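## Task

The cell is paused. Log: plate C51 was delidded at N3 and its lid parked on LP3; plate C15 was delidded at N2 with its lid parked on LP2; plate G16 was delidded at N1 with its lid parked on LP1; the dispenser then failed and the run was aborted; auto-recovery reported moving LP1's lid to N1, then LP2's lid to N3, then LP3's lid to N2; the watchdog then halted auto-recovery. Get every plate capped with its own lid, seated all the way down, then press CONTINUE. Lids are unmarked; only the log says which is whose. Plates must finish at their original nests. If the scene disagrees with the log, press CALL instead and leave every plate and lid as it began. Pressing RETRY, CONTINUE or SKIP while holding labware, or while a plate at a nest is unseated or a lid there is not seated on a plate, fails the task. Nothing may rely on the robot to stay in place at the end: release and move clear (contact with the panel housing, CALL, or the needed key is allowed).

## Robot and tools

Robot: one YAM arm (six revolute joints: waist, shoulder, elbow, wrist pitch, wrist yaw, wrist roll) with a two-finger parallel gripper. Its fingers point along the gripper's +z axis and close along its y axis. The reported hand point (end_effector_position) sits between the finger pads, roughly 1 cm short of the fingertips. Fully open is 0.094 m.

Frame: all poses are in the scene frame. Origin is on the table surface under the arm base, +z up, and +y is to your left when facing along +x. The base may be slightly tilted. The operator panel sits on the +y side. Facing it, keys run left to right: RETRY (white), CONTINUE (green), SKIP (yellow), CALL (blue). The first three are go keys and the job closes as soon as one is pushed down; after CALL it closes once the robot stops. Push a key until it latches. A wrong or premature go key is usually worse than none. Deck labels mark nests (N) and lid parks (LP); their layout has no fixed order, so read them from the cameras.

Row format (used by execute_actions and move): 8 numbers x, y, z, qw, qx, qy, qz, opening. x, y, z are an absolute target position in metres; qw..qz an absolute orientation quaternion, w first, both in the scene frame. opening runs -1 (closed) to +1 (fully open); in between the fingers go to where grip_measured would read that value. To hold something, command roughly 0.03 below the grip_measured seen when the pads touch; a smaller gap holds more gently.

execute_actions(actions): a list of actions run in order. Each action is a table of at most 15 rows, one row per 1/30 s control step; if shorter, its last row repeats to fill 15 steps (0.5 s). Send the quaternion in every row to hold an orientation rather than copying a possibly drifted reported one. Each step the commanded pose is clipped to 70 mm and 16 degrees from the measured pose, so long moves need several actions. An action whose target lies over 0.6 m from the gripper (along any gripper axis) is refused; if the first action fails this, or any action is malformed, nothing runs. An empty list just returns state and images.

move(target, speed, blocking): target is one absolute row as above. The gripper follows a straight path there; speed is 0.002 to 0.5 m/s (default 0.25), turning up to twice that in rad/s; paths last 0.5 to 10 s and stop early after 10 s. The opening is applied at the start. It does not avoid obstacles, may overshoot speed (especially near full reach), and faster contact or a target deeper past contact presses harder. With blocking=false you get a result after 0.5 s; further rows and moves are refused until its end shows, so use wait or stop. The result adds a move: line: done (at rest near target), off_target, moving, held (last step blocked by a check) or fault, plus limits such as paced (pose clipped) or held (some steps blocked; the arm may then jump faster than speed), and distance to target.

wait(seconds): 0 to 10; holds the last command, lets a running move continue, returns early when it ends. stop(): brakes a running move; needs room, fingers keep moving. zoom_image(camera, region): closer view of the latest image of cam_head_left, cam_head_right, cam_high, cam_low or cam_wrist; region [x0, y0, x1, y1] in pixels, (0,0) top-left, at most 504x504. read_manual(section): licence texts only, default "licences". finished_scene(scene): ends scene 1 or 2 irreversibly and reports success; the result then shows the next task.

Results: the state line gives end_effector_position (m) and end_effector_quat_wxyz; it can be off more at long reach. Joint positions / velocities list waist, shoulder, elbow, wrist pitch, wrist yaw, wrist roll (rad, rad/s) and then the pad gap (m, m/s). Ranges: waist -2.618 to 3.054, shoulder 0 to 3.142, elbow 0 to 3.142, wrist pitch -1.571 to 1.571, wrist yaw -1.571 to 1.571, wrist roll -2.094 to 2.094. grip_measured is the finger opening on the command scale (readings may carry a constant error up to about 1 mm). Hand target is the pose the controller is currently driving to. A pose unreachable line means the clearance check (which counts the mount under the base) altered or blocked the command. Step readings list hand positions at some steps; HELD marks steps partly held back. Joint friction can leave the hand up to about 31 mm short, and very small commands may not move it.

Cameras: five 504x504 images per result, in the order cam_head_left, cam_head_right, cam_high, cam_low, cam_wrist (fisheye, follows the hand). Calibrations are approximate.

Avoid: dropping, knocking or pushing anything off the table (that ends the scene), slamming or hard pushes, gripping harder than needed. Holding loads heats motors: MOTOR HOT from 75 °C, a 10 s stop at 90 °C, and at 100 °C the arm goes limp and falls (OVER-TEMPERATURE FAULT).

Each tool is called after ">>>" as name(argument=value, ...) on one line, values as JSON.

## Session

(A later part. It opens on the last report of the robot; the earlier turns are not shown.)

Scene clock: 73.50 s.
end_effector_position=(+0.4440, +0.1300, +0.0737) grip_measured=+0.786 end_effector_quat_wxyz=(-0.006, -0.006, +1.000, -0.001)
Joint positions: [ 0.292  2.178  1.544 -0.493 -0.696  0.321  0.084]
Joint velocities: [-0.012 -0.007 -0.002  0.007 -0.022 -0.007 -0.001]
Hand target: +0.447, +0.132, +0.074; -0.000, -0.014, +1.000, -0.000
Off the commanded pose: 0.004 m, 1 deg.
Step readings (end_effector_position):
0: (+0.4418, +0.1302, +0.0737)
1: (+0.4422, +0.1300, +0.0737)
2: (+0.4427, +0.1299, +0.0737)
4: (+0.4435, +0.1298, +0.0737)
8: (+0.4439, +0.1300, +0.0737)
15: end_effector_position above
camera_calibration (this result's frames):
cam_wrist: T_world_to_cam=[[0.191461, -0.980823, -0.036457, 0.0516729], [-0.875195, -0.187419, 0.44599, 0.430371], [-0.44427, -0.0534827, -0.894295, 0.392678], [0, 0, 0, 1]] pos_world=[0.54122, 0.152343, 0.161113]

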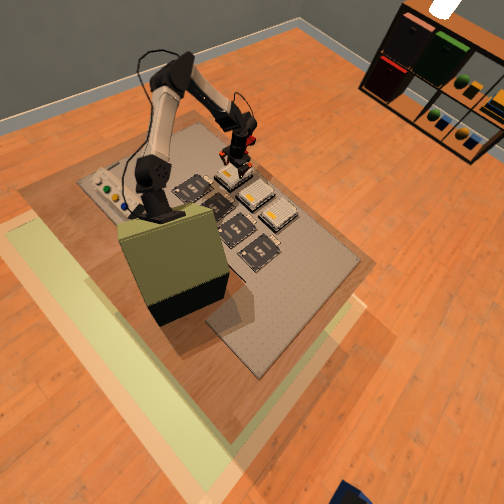

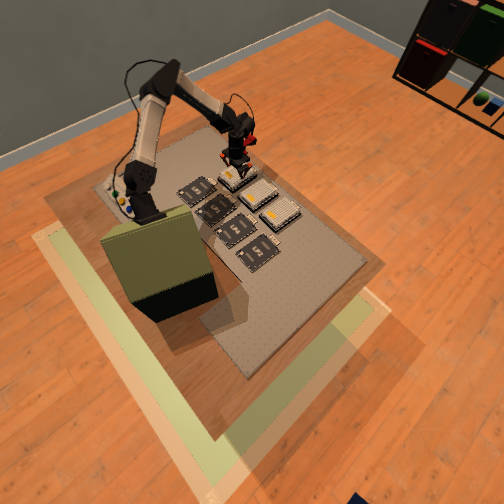

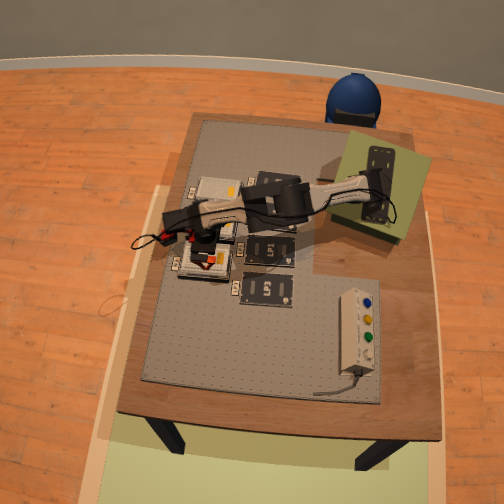

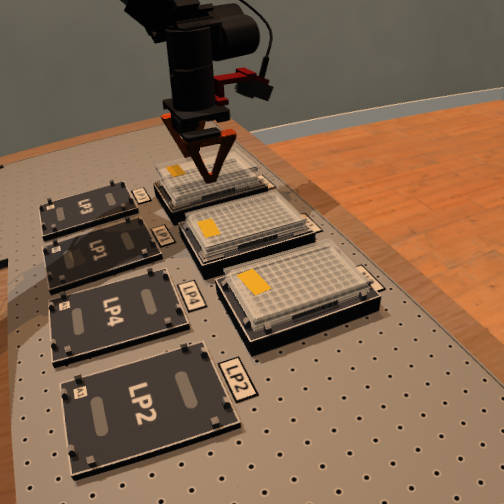

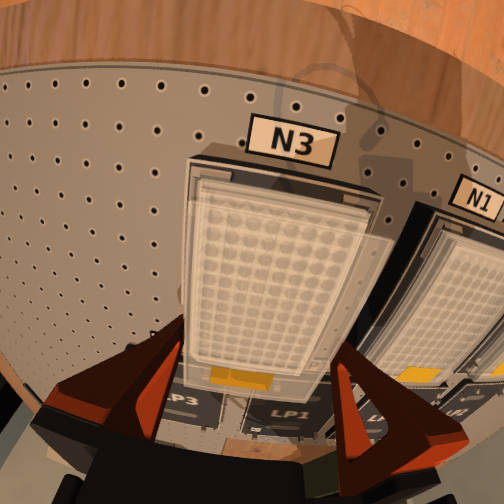

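>>> execute_actions(actions=[[[0.452,0.139,0.050,0.006,-0.018,1,0,0.765],[0.452,0.139,0.050,0.006,-0.018,1,0,0.765],[0.448,0.132,0.067,0,-0.013,1,0,0.765]]])

Scene clock: 74.43 s.
end_effector_position=(+0.4452, +0.1326, +0.0674) grip_measured=+0.786 end_effector_quat_wxyz=(-0.003, -0.010, +1.000, -0.001)
Joint positions: [ 0.306  2.187  1.544 -0.466 -0.688  0.336  0.084]
Joint velocities: [ 0.002 -0.002  0.002 -0.007  0.037  0.022 -0.001]
Hand target: +0.448, +0.132, +0.067; +0.000, -0.013, +1.000, -0.000
Off the commanded pose: 0.003 m, 1 deg.
Step readings (end_effector_position):
0: (+0.4441, +0.1300, +0.0737)
1: (+0.4447, +0.1303, +0.0724)
2: (+0.4461, +0.1309, +0.0700)
4: (+0.4451, +0.1326, +0.0674)
8: (+0.4452, +0.1326, +0.0674)
15: end_effector_position above
camera_calibration (this result's frames):
cam_wrist: T_world_to_cam=[[0.197888, -0.979573, -0.0357414, 0.0507017], [-0.877066, -0.193226, 0.439795, 0.436698], [-0.437717, -0.0556823, -0.897387, 0.385279], [0, 0, 0, 1]] pos_world=[0.541623, 0.155501, 0.155499]

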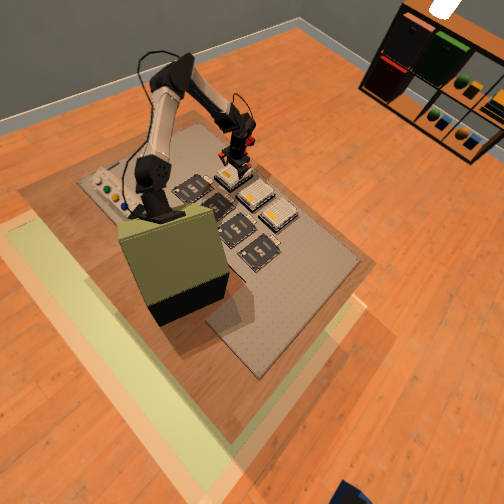

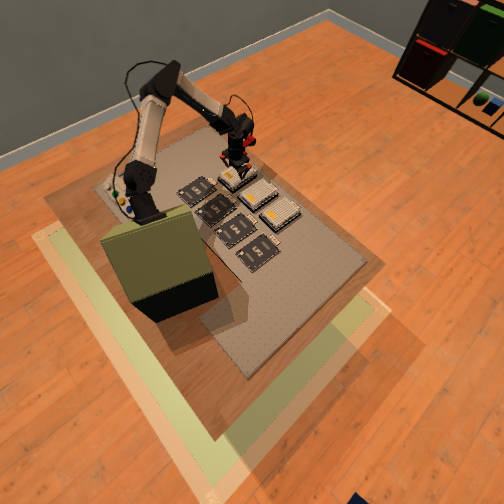

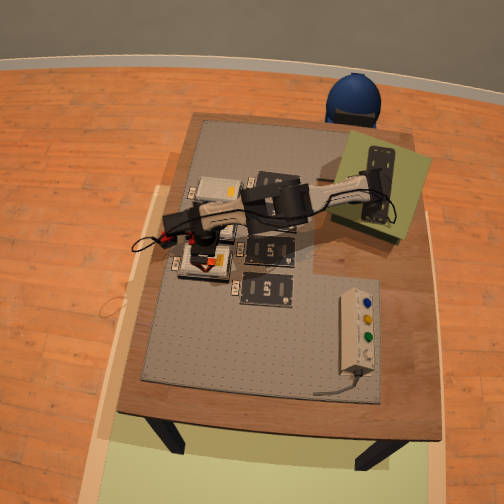

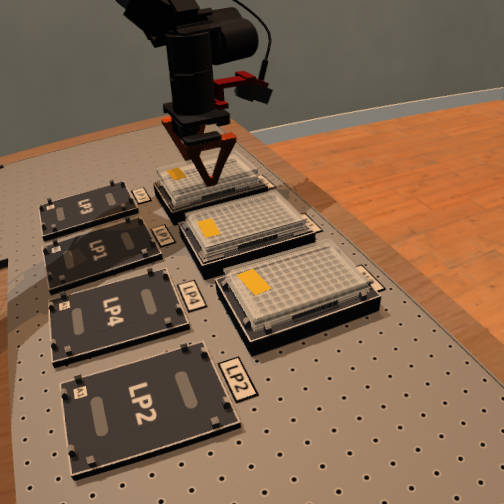

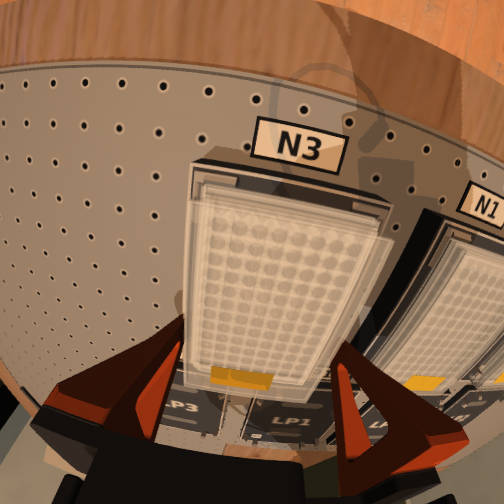

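>>> execute_actions(actions=[[[0.464,0.133,0.069,0.016,-0.011,1,0,0.765],[0.464,0.133,0.069,0.016,-0.011,1,0,0.765],[0.464,0.133,0.069,0.016,-0.011,1,0,0.765],[0.448,0.132,0.067,0,-0.011,1,0,0.765]]])

>>> zoom_image(camera="cam_wrist", region=[160, 150, 410, 420])

Scene clock: 75.37 s.
end_effector_position=(+0.4502, +0.1348, +0.0677) grip_measured=+0.786 end_effector_quat_wxyz=(+0.002, -0.011, +1.000, +0.001)
Joint positions: [ 0.306  2.192  1.56  -0.464 -0.688  0.341  0.084]
Joint velocities: [ 0.002 -0.002  0.002 -0.051  0.095 -0.051 -0.   ]
Hand target: +0.448, +0.132, +0.067; +0.000, -0.011, +1.000, +0.000
Off the commanded pose: 0.004 m, 0 deg.
Step readings (end_effector_position):
0: (+0.4452, +0.1326, +0.0674)
1: (+0.4460, +0.1331, +0.0675)
2: (+0.4476, +0.1336, +0.0675)
4: (+0.4502, +0.1348, +0.0677)
8: (+0.4502, +0.1348, +0.0677)
15: end_effector_position above
camera_calibration (this result's frames):
cam_wrist: T_world_to_cam=[[0.201807, -0.978714, -0.0373202, 0.0500613], [-0.880435, -0.197972, 0.430862, 0.444122], [-0.429079, -0.0540929, -0.901646, 0.384052], [0, 0, 0, 1]] pos_world=[0.545707, 0.157694, 0.156792]

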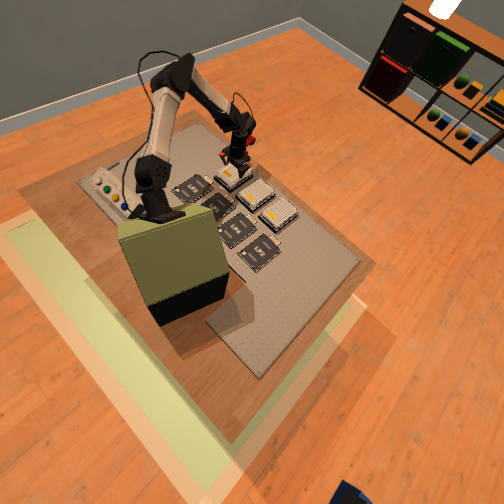

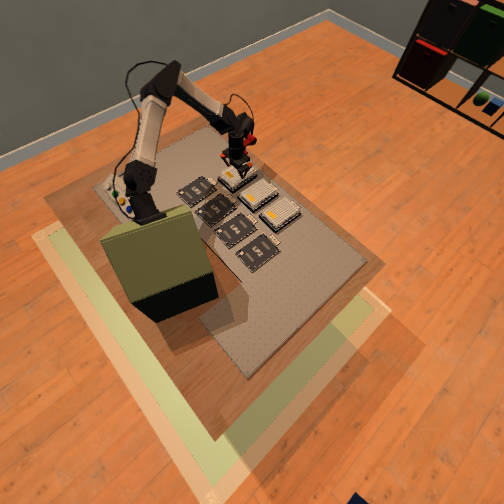

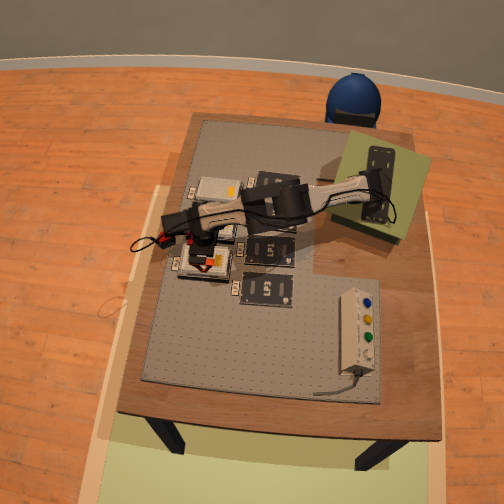

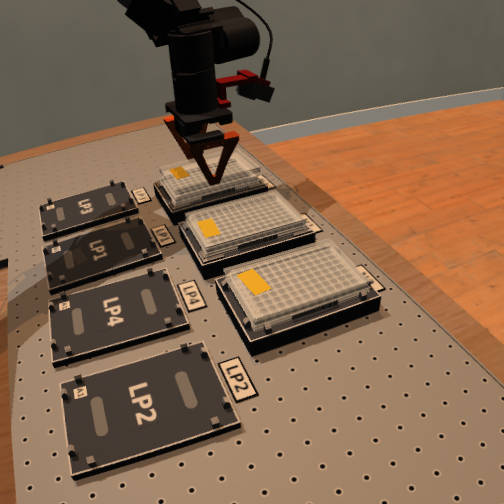

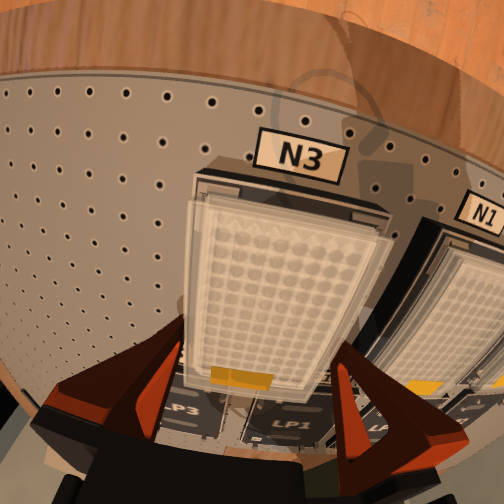

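Region (160, 150, 410, 420) of cam_wrist's 504x504 image, scaled by 1.867, with more detail than that image has; it fills the left 467 columns of this view, and the rest is white.

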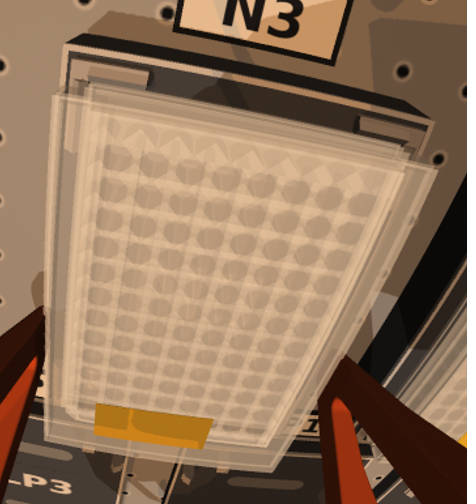

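>>> execute_actions(actions=[[[0.440,0.124,0.052,-0.008,-0.011,1,0,0.765],[0.440,0.124,0.052,-0.008,-0.011,1,0,0.765],[0.448,0.132,0.063,0,-0.012,1,0,0.765]]])

>>> zoom_image(camera="cam_wrist", region=[160, 150, 410, 420])

Scene clock: 76.30 s.
end_effector_position=(+0.4518, +0.1349, +0.0671) grip_measured=+0.786 end_effector_quat_wxyz=(+0.005, -0.014, +1.000, +0.002)
Joint positions: [ 0.306  2.194  1.56  -0.454 -0.688  0.34   0.084]
Joint velocities: [-0.007  0.012  0.007 -0.007 -0.007 -0.037  0.001]
Hand target: +0.448, +0.132, +0.063; -0.000, -0.012, +1.000, -0.000
Off the commanded pose: 0.006 m, 1 deg.
Step readings (end_effector_position):
0: (+0.4502, +0.1348, +0.0677)
1: (+0.4506, +0.1348, +0.0676)
2: (+0.4515, +0.1349, +0.0672)
4: (+0.4518, +0.1349, +0.0671)
8: (+0.4518, +0.1349, +0.0671)
15: end_effector_position above
camera_calibration (this result's frames):
cam_wrist: T_world_to_cam=[[0.207371, -0.977514, -0.0382655, 0.0471987], [-0.881818, -0.20372, 0.425318, 0.447563], [-0.423549, -0.0544555, -0.904235, 0.381946], [0, 0, 0, 1]] pos_world=[0.546654, 0.158114, 0.156819]

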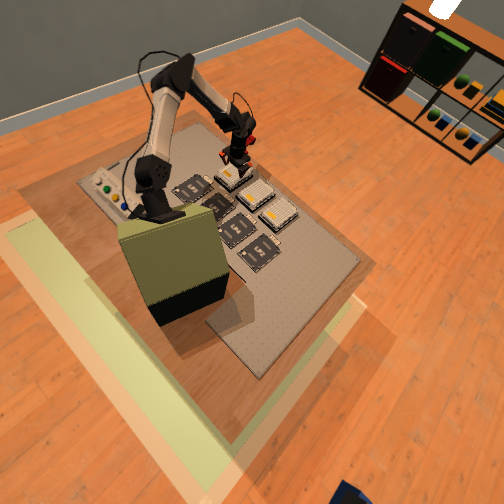

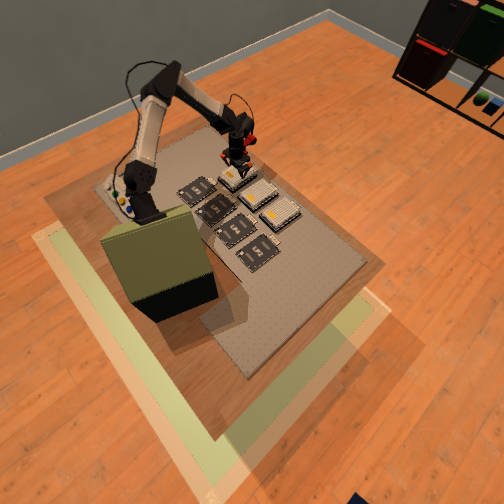

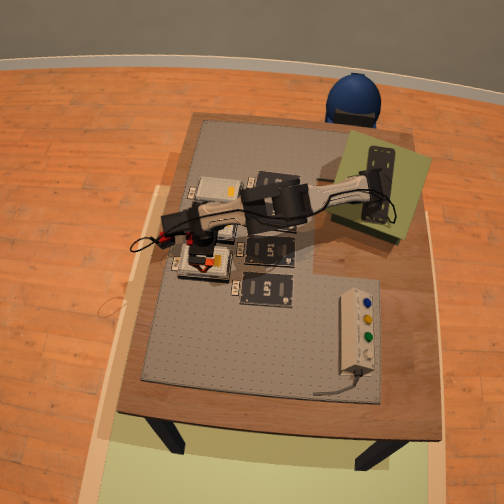

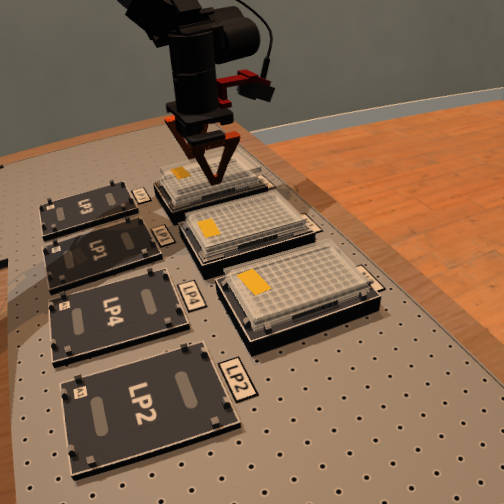

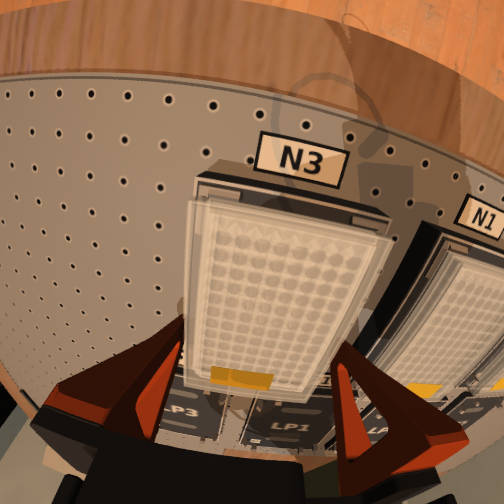

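Region (160, 150, 410, 420) of cam_wrist's 504x504 image, scaled by 1.867, with more detail than that image has; it fills the left 467 columns of this view, and the rest is white.

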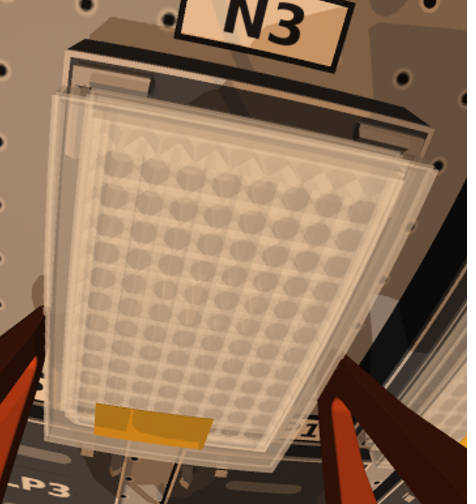

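>>> execute_actions(actions=[[[0.434,0.122,0.069,-0.012,-0.011,1,0,0.765],[0.434,0.122,0.069,-0.012,-0.011,1,0,0.765],[0.448,0.132,0.066,0,-0.012,1,0,0.765]]])

>>> zoom_image(camera="cam_wrist", region=[160, 150, 410, 420])

Scene clock: 77.27 s.
end_effector_position=(+0.4464, +0.1323, +0.0660) grip_measured=+0.786 end_effector_quat_wxyz=(-0.001, -0.014, +1.000, +0.001)
Joint positions: [ 0.306  2.192  1.545 -0.457 -0.69   0.33   0.084]
Joint velocities: [-0.007 -0.017  0.007 -0.066 -0.095  0.022 -0.002]
Hand target: +0.448, +0.132, +0.066; +0.000, -0.012, +1.000, -0.000
Off the commanded pose: 0.002 m, 0 deg.
Step readings (end_effector_position):
0: (+0.4518, +0.1349, +0.0671)
1: (+0.4507, +0.1343, +0.0668)
2: (+0.4482, +0.1335, +0.0666)
4: (+0.4464, +0.1323, +0.0660)
8: (+0.4464, +0.1323, +0.0660)
15: end_effector_position above
camera_calibration (this result's frames):
cam_wrist: T_world_to_cam=[[0.207529, -0.977463, -0.0387112, 0.0457057], [-0.8766, -0.203387, 0.436126, 0.439714], [-0.43417, -0.0565747, -0.899053, 0.383216], [0, 0, 0, 1]] pos_world=[0.542349, 0.155788, 0.15453]

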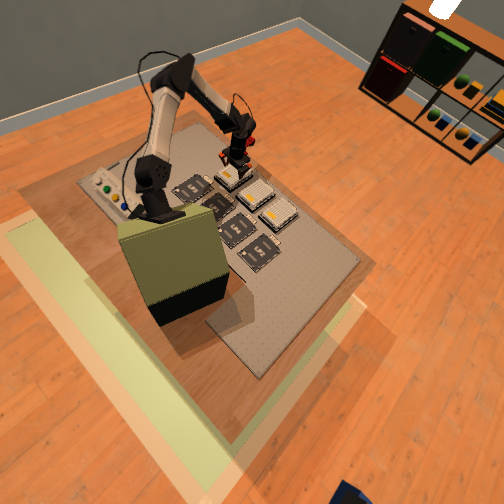

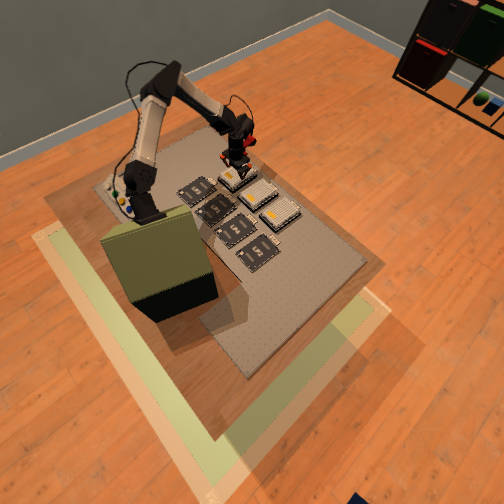

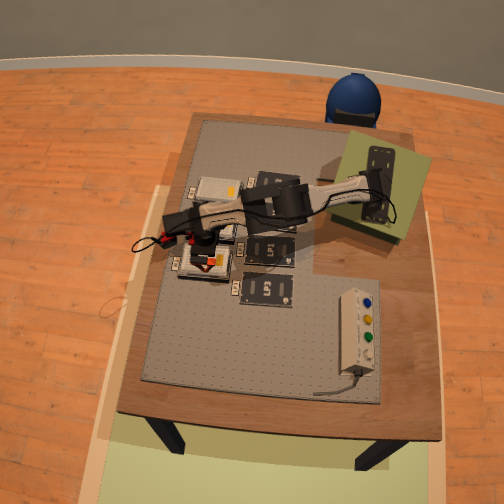

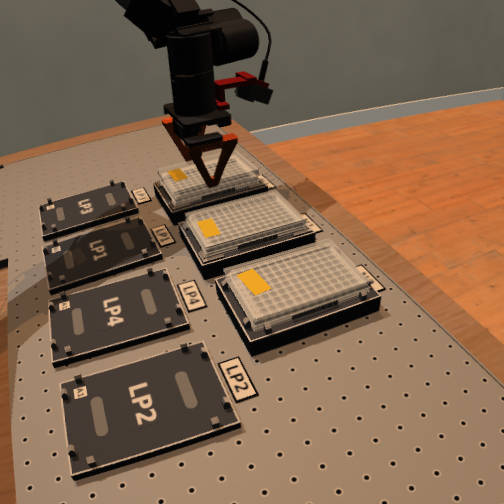

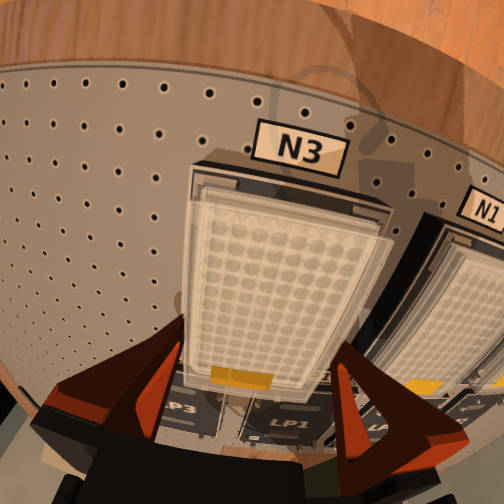

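Region (160, 150, 410, 420) of cam_wrist's 504x504 image, scaled by 1.867, with more detail than that image has; it fills the left 467 columns of this view, and the rest is white.

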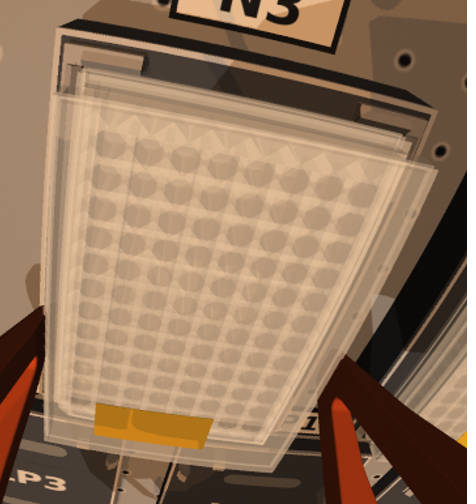

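>>> execute_actions(actions=[[[0.447,0.132,0.040,0,-0.012,1,0,0.765],[0.447,0.132,0.040,0,-0.012,1,0,0.765],[0.448,0.132,0.059,0,-0.012,1,0,0.765]]])

>>> zoom_image(camera="cam_wrist", region=[160, 150, 410, 420])

Scene clock: 78.13 s.
end_effector_position=(+0.4462, +0.1316, +0.0596) grip_measured=+0.786 end_effector_quat_wxyz=(-0.001, -0.012, +1.000, +0.001)
Joint positions: [ 0.314  2.205  1.545 -0.437 -0.686  0.344  0.084]
Joint velocities: [-0.007  0.007  0.017  0.022  0.037 -0.051  0.001]
Hand target: +0.448, +0.132, +0.059; +0.000, -0.012, +1.000, -0.000
Off the commanded pose: 0.002 m, 0 deg.
Step readings (end_effector_position):
0: (+0.4464, +0.1323, +0.0660)
1: (+0.4468, +0.1323, +0.0647)
2: (+0.4477, +0.1322, +0.0622)
4: (+0.4462, +0.1317, +0.0597)
8: (+0.4462, +0.1316, +0.0596)
15: end_effector_position above
camera_calibration (this result's frames):
cam_wrist: T_world_to_cam=[[0.203045, -0.978418, -0.0383596, 0.046945], [-0.877688, -0.199229, 0.435858, 0.442102], [-0.434094, -0.054831, -0.899198, 0.377041], [0, 0, 0, 1]] pos_world=[0.542167, 0.154685, 0.148141]

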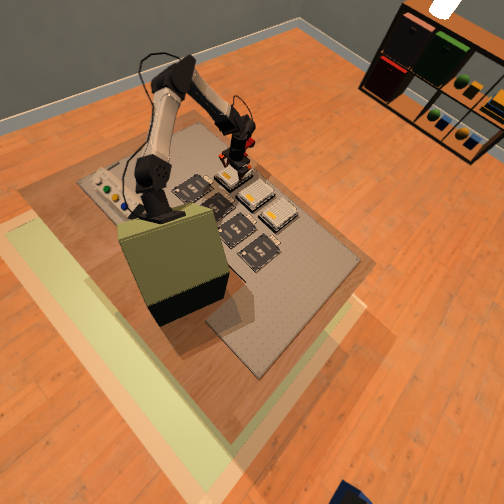

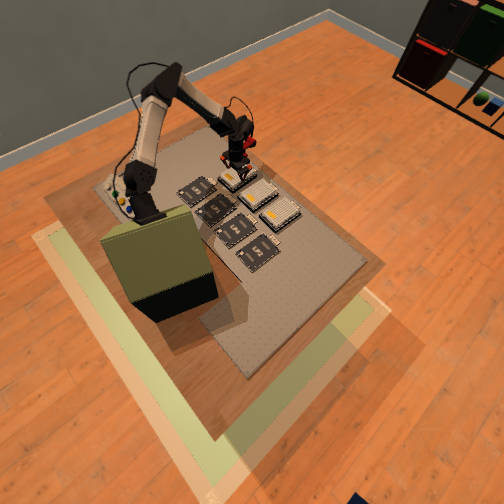

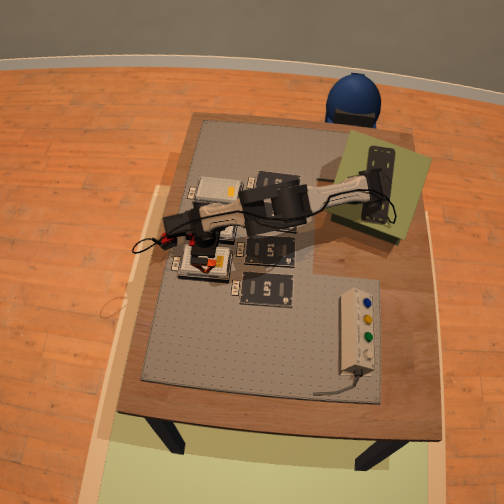

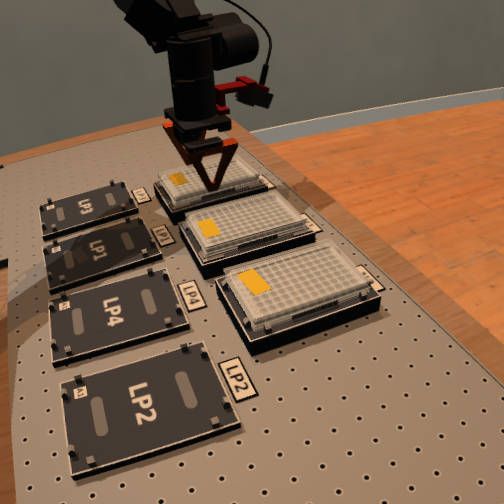

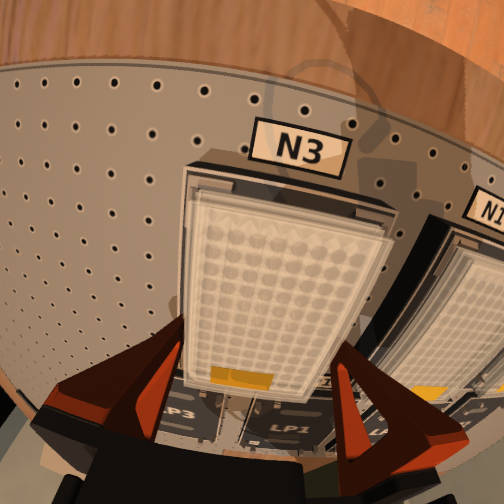

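Region (160, 150, 410, 420) of cam_wrist's 504x504 image, scaled by 1.867, with more detail than that image has; it fills the left 467 columns of this view, and the rest is white.

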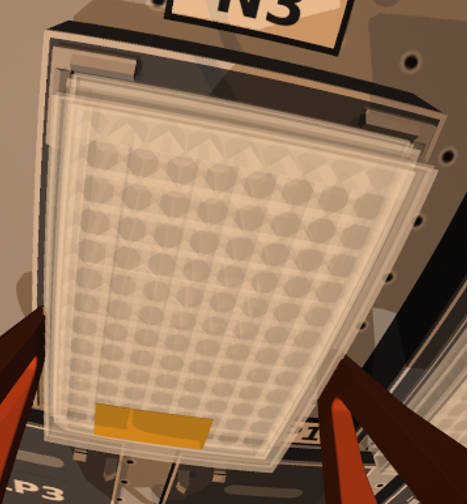

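>>> execute_actions(actions=[[[0.452,0.133,0.036,0.004,-0.012,1,0,0.765],[0.452,0.133,0.036,0.004,-0.012,1,0,0.765],[0.448,0.132,0.056,0,-0.012,1,0,0.765]]])

>>> zoom_image(camera="cam_wrist", region=[160, 150, 410, 420])

Scene clock: 79.70 s.
end_effector_position=(+0.4473, +0.1312, +0.0573) grip_measured=+0.786 end_effector_quat_wxyz=(+0.000, -0.008, +1.000, +0.001)
Joint positions: [ 0.316  2.212  1.549 -0.429 -0.685  0.356  0.084]
Joint velocities: [-0.002 -0.007 -0.007 -0.037 -0.066  0.007  0.001]
Hand target: +0.448, +0.132, +0.056; +0.000, -0.012, +1.000, -0.000
Off the commanded pose: 0.002 m, 0 deg.
Step readings (end_effector_position):
0: (+0.4462, +0.1316, +0.0596)
1: (+0.4464, +0.1314, +0.0582)
2: (+0.4473, +0.1313, +0.0567)
4: (+0.4473, +0.1312, +0.0573)
8: (+0.4473, +0.1312, +0.0573)
15: end_effector_position above
camera_calibration (this result's frames):
cam_wrist: T_world_to_cam=[[0.195801, -0.979889, -0.0384574, 0.0496298], [-0.880071, -0.192885, 0.433901, 0.444309], [-0.432593, -0.0511132, -0.900139, 0.374333], [0, 0, 0, 1]] pos_world=[0.54324, 0.153466, 0.146074]

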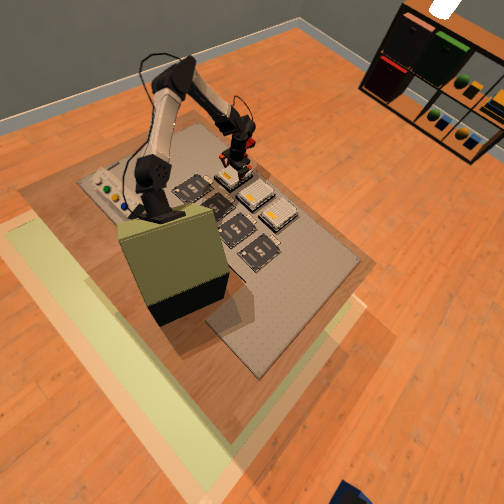

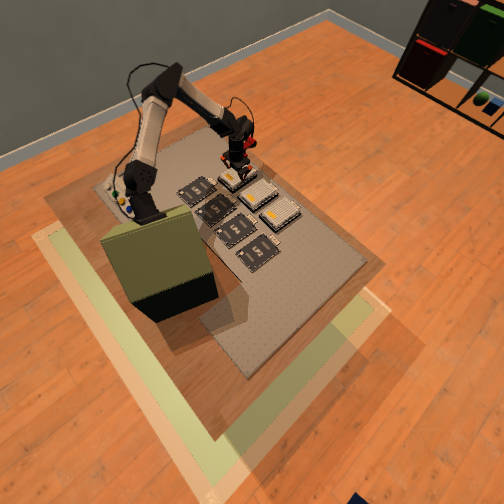

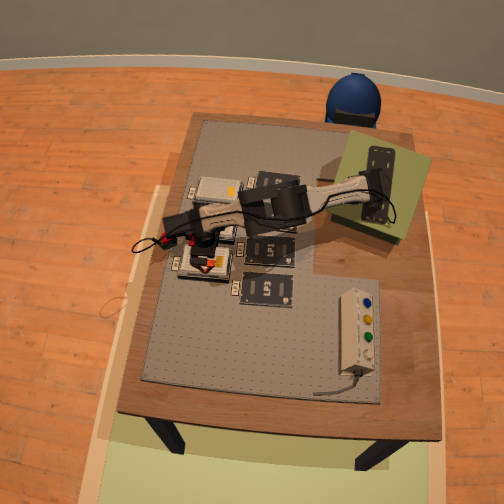

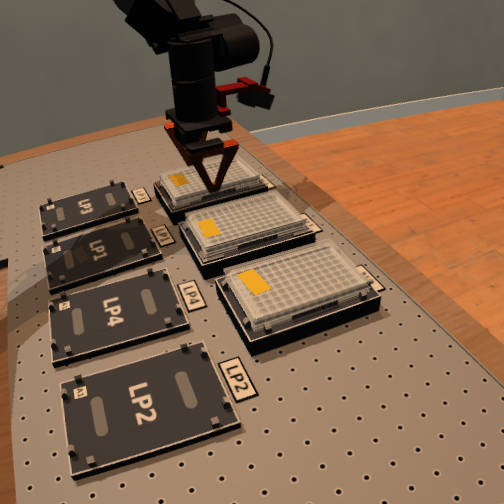

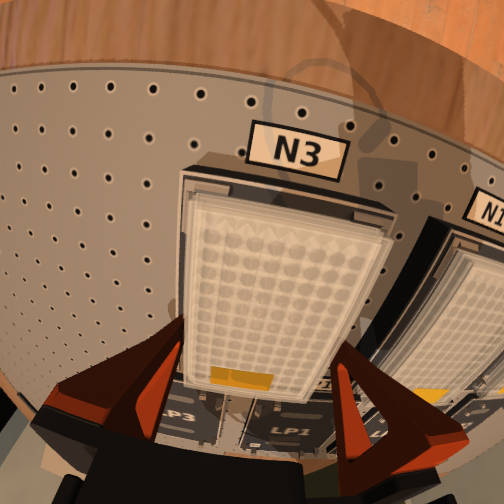

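Region (160, 150, 410, 420) of cam_wrist's 504x504 image, scaled by 1.867, with more detail than that image has; it fills the left 467 columns of this view, and the rest is white.

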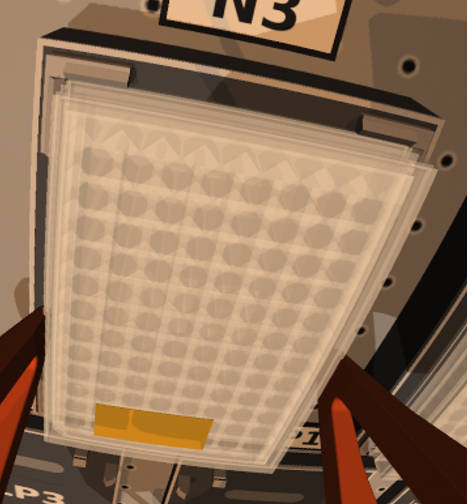

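It reached 0.057 — over the plate. Release and lift.

>>> execute_actions(actions=[[[0.447,0.131,0.057,0,-0.01,1,0,1]],[[0.447,0.131,0.11,0,-0.01,1,0,1]]])

>>> move(target=[0.29,0.16,0.14,0,0,1,0,-1], speed=0.3)

Scene clock: 80.93 s.
end_effector_position=(+0.4537, +0.1319, +0.1118) grip_measured=+1.000 end_effector_quat_wxyz=(+0.013, -0.014, +1.000, -0.001)
Joint positions: [ 0.236  2.105  1.545 -0.562 -0.708  0.271  0.094]
Joint velocities: [-0.012 -0.002  0.012 -0.066 -0.081 -0.051  0.   ]
Hand target: +0.447, +0.131, +0.110; -0.000, -0.010, +1.000, +0.000
Off the commanded pose: 0.007 m, 2 deg.
Step readings (end_effector_position; steps 1 to 15: 1st action; 16 to 30: 2nd action):
0: (+0.4473, +0.1312, +0.0573)
1: (+0.4473, +0.1312, +0.0573)
2: (+0.4473, +0.1312, +0.0573)
4: (+0.4473, +0.1312, +0.0573)
8: (+0.4473, +0.1312, +0.0573)
15: (+0.4473, +0.1312, +0.0573)
16: (+0.4471, +0.1315, +0.0609)
17: (+0.4449, +0.1314, +0.0668)
19: (+0.4490, +0.1321, +0.0845)
23: (+0.4592, +0.1332, +0.1107)
30: end_effector_position above
camera_calibration (this result's frames):
cam_wrist: T_world_to_cam=[[0.207651, -0.977771, -0.0290818, 0.0444495], [-0.888753, -0.201, 0.411967, 0.433959], [-0.408655, -0.0596989, -0.910735, 0.417715], [0, 0, 0, 1]] pos_world=[0.547154, 0.155624, 0.202944]

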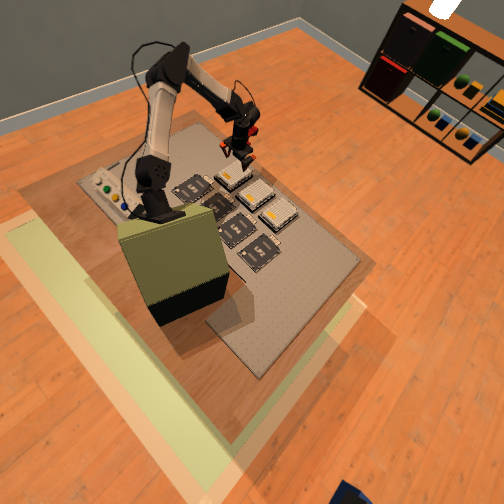

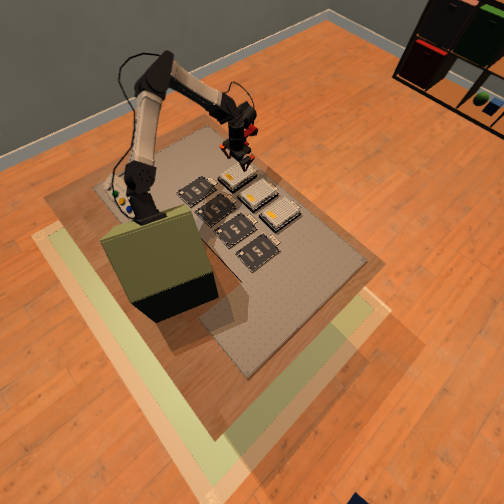

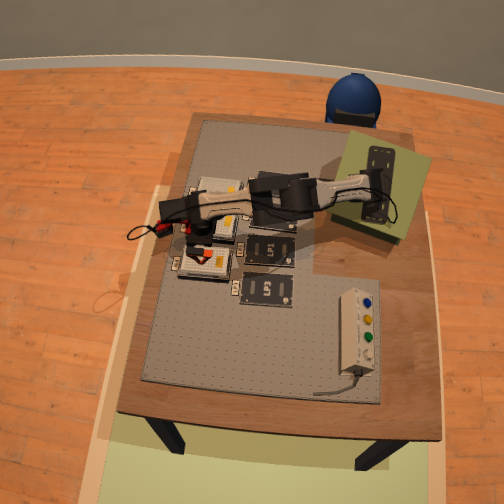

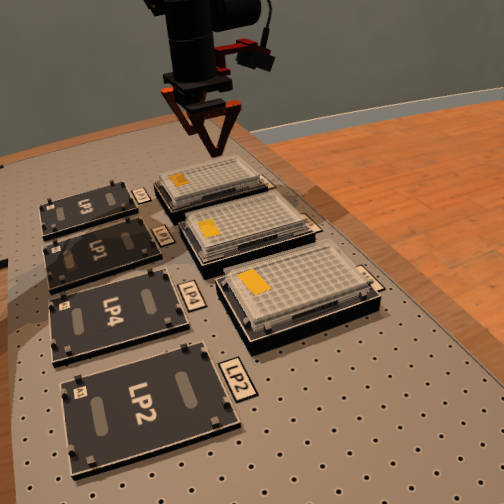

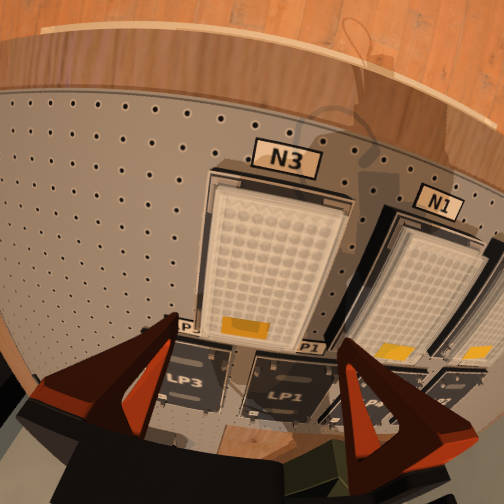

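Scene clock: 82.17 s.
end_effector_position=(+0.2974, +0.1618, +0.1415) grip_measured=-0.982 end_effector_quat_wxyz=(+0.001, +0.002, +1.000, +0.002)
Joint positions: [ 0.357  1.539  0.84  -0.363 -0.666  0.423  0.001]
Joint velocities: [ 0.002  0.002  0.002  0.037  0.037 -0.007 -0.   ]
Hand target: +0.291, +0.161, +0.140; -0.000, -0.000, +1.000, -0.000
Off the commanded pose: 0.008 m, 0 deg.
move: done
camera_calibration (this result's frames):
cam_wrist: T_world_to_cam=[[0.176318, -0.983566, -0.0388531, 0.118661], [-0.884273, -0.175611, 0.432691, 0.280436], [-0.432403, -0.0419344, -0.900705, 0.385343], [0, 0, 0, 1]] pos_world=[0.393684, 0.182118, 0.230349]

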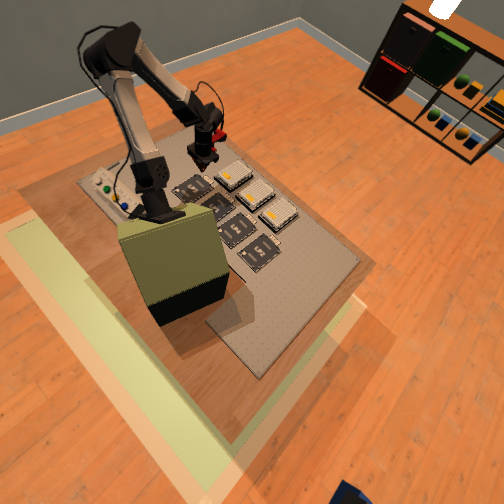

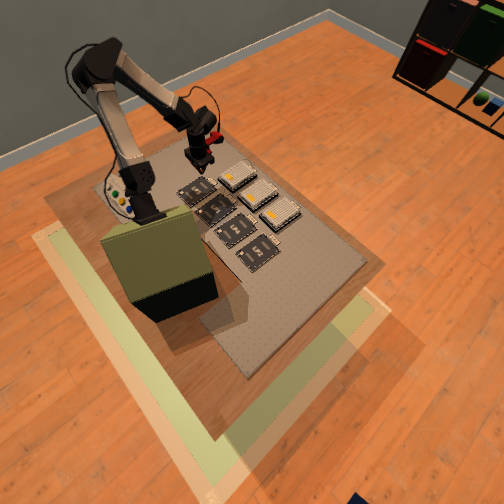

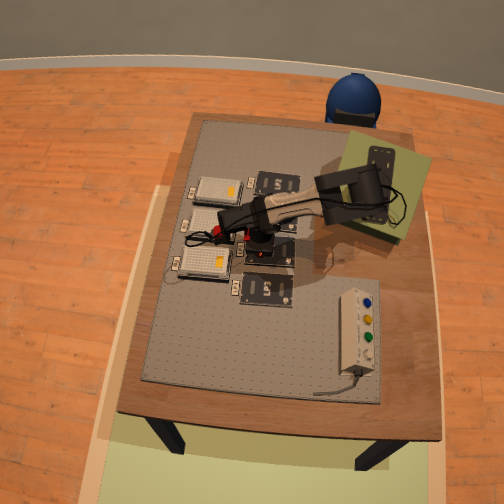

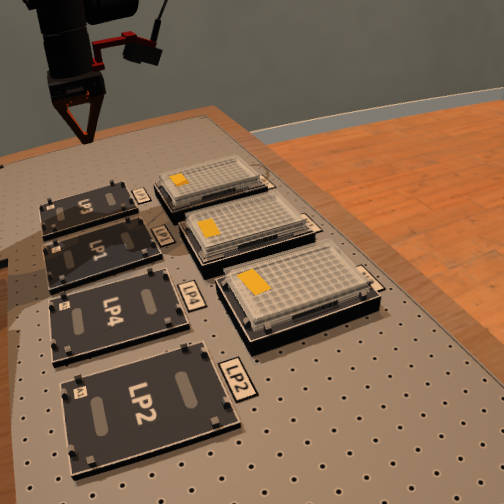

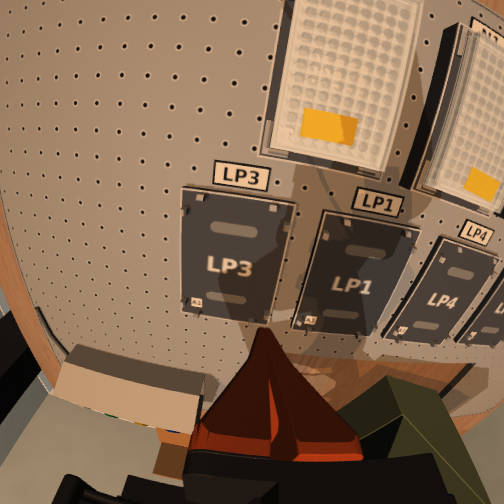

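>>> zoom_image(camera="cam_low", region=[145, 150, 325, 280])

>>> zoom_image(camera="cam_wrist", region=[240, 0, 504, 220])

>>> zoom_image(camera="cam_high", region=[160, 160, 320, 300])

Region (145, 150, 325, 280) of cam_low's 504x504 image, scaled by 2.800, with more detail than that image has.

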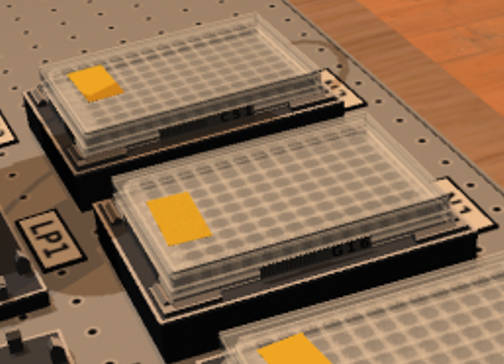

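Region (240, 0, 504, 220) of cam_wrist's 504x504 image, scaled by 1.909, with more detail than that image has.

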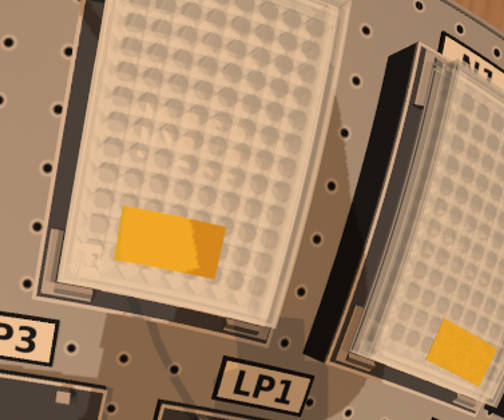

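Region (160, 160, 320, 300) of cam_high's 504x504 image, scaled by 3.150, with more detail than that image has; it fills the top 441 rows of this view, and the rest is white.

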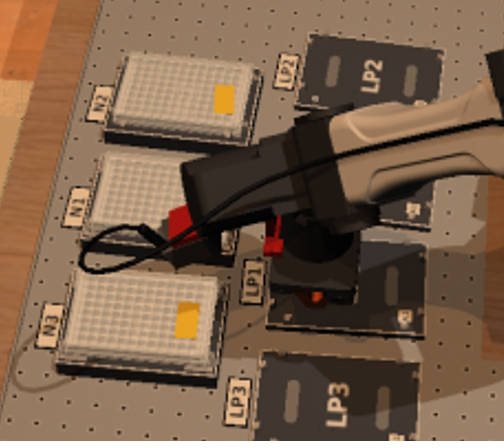

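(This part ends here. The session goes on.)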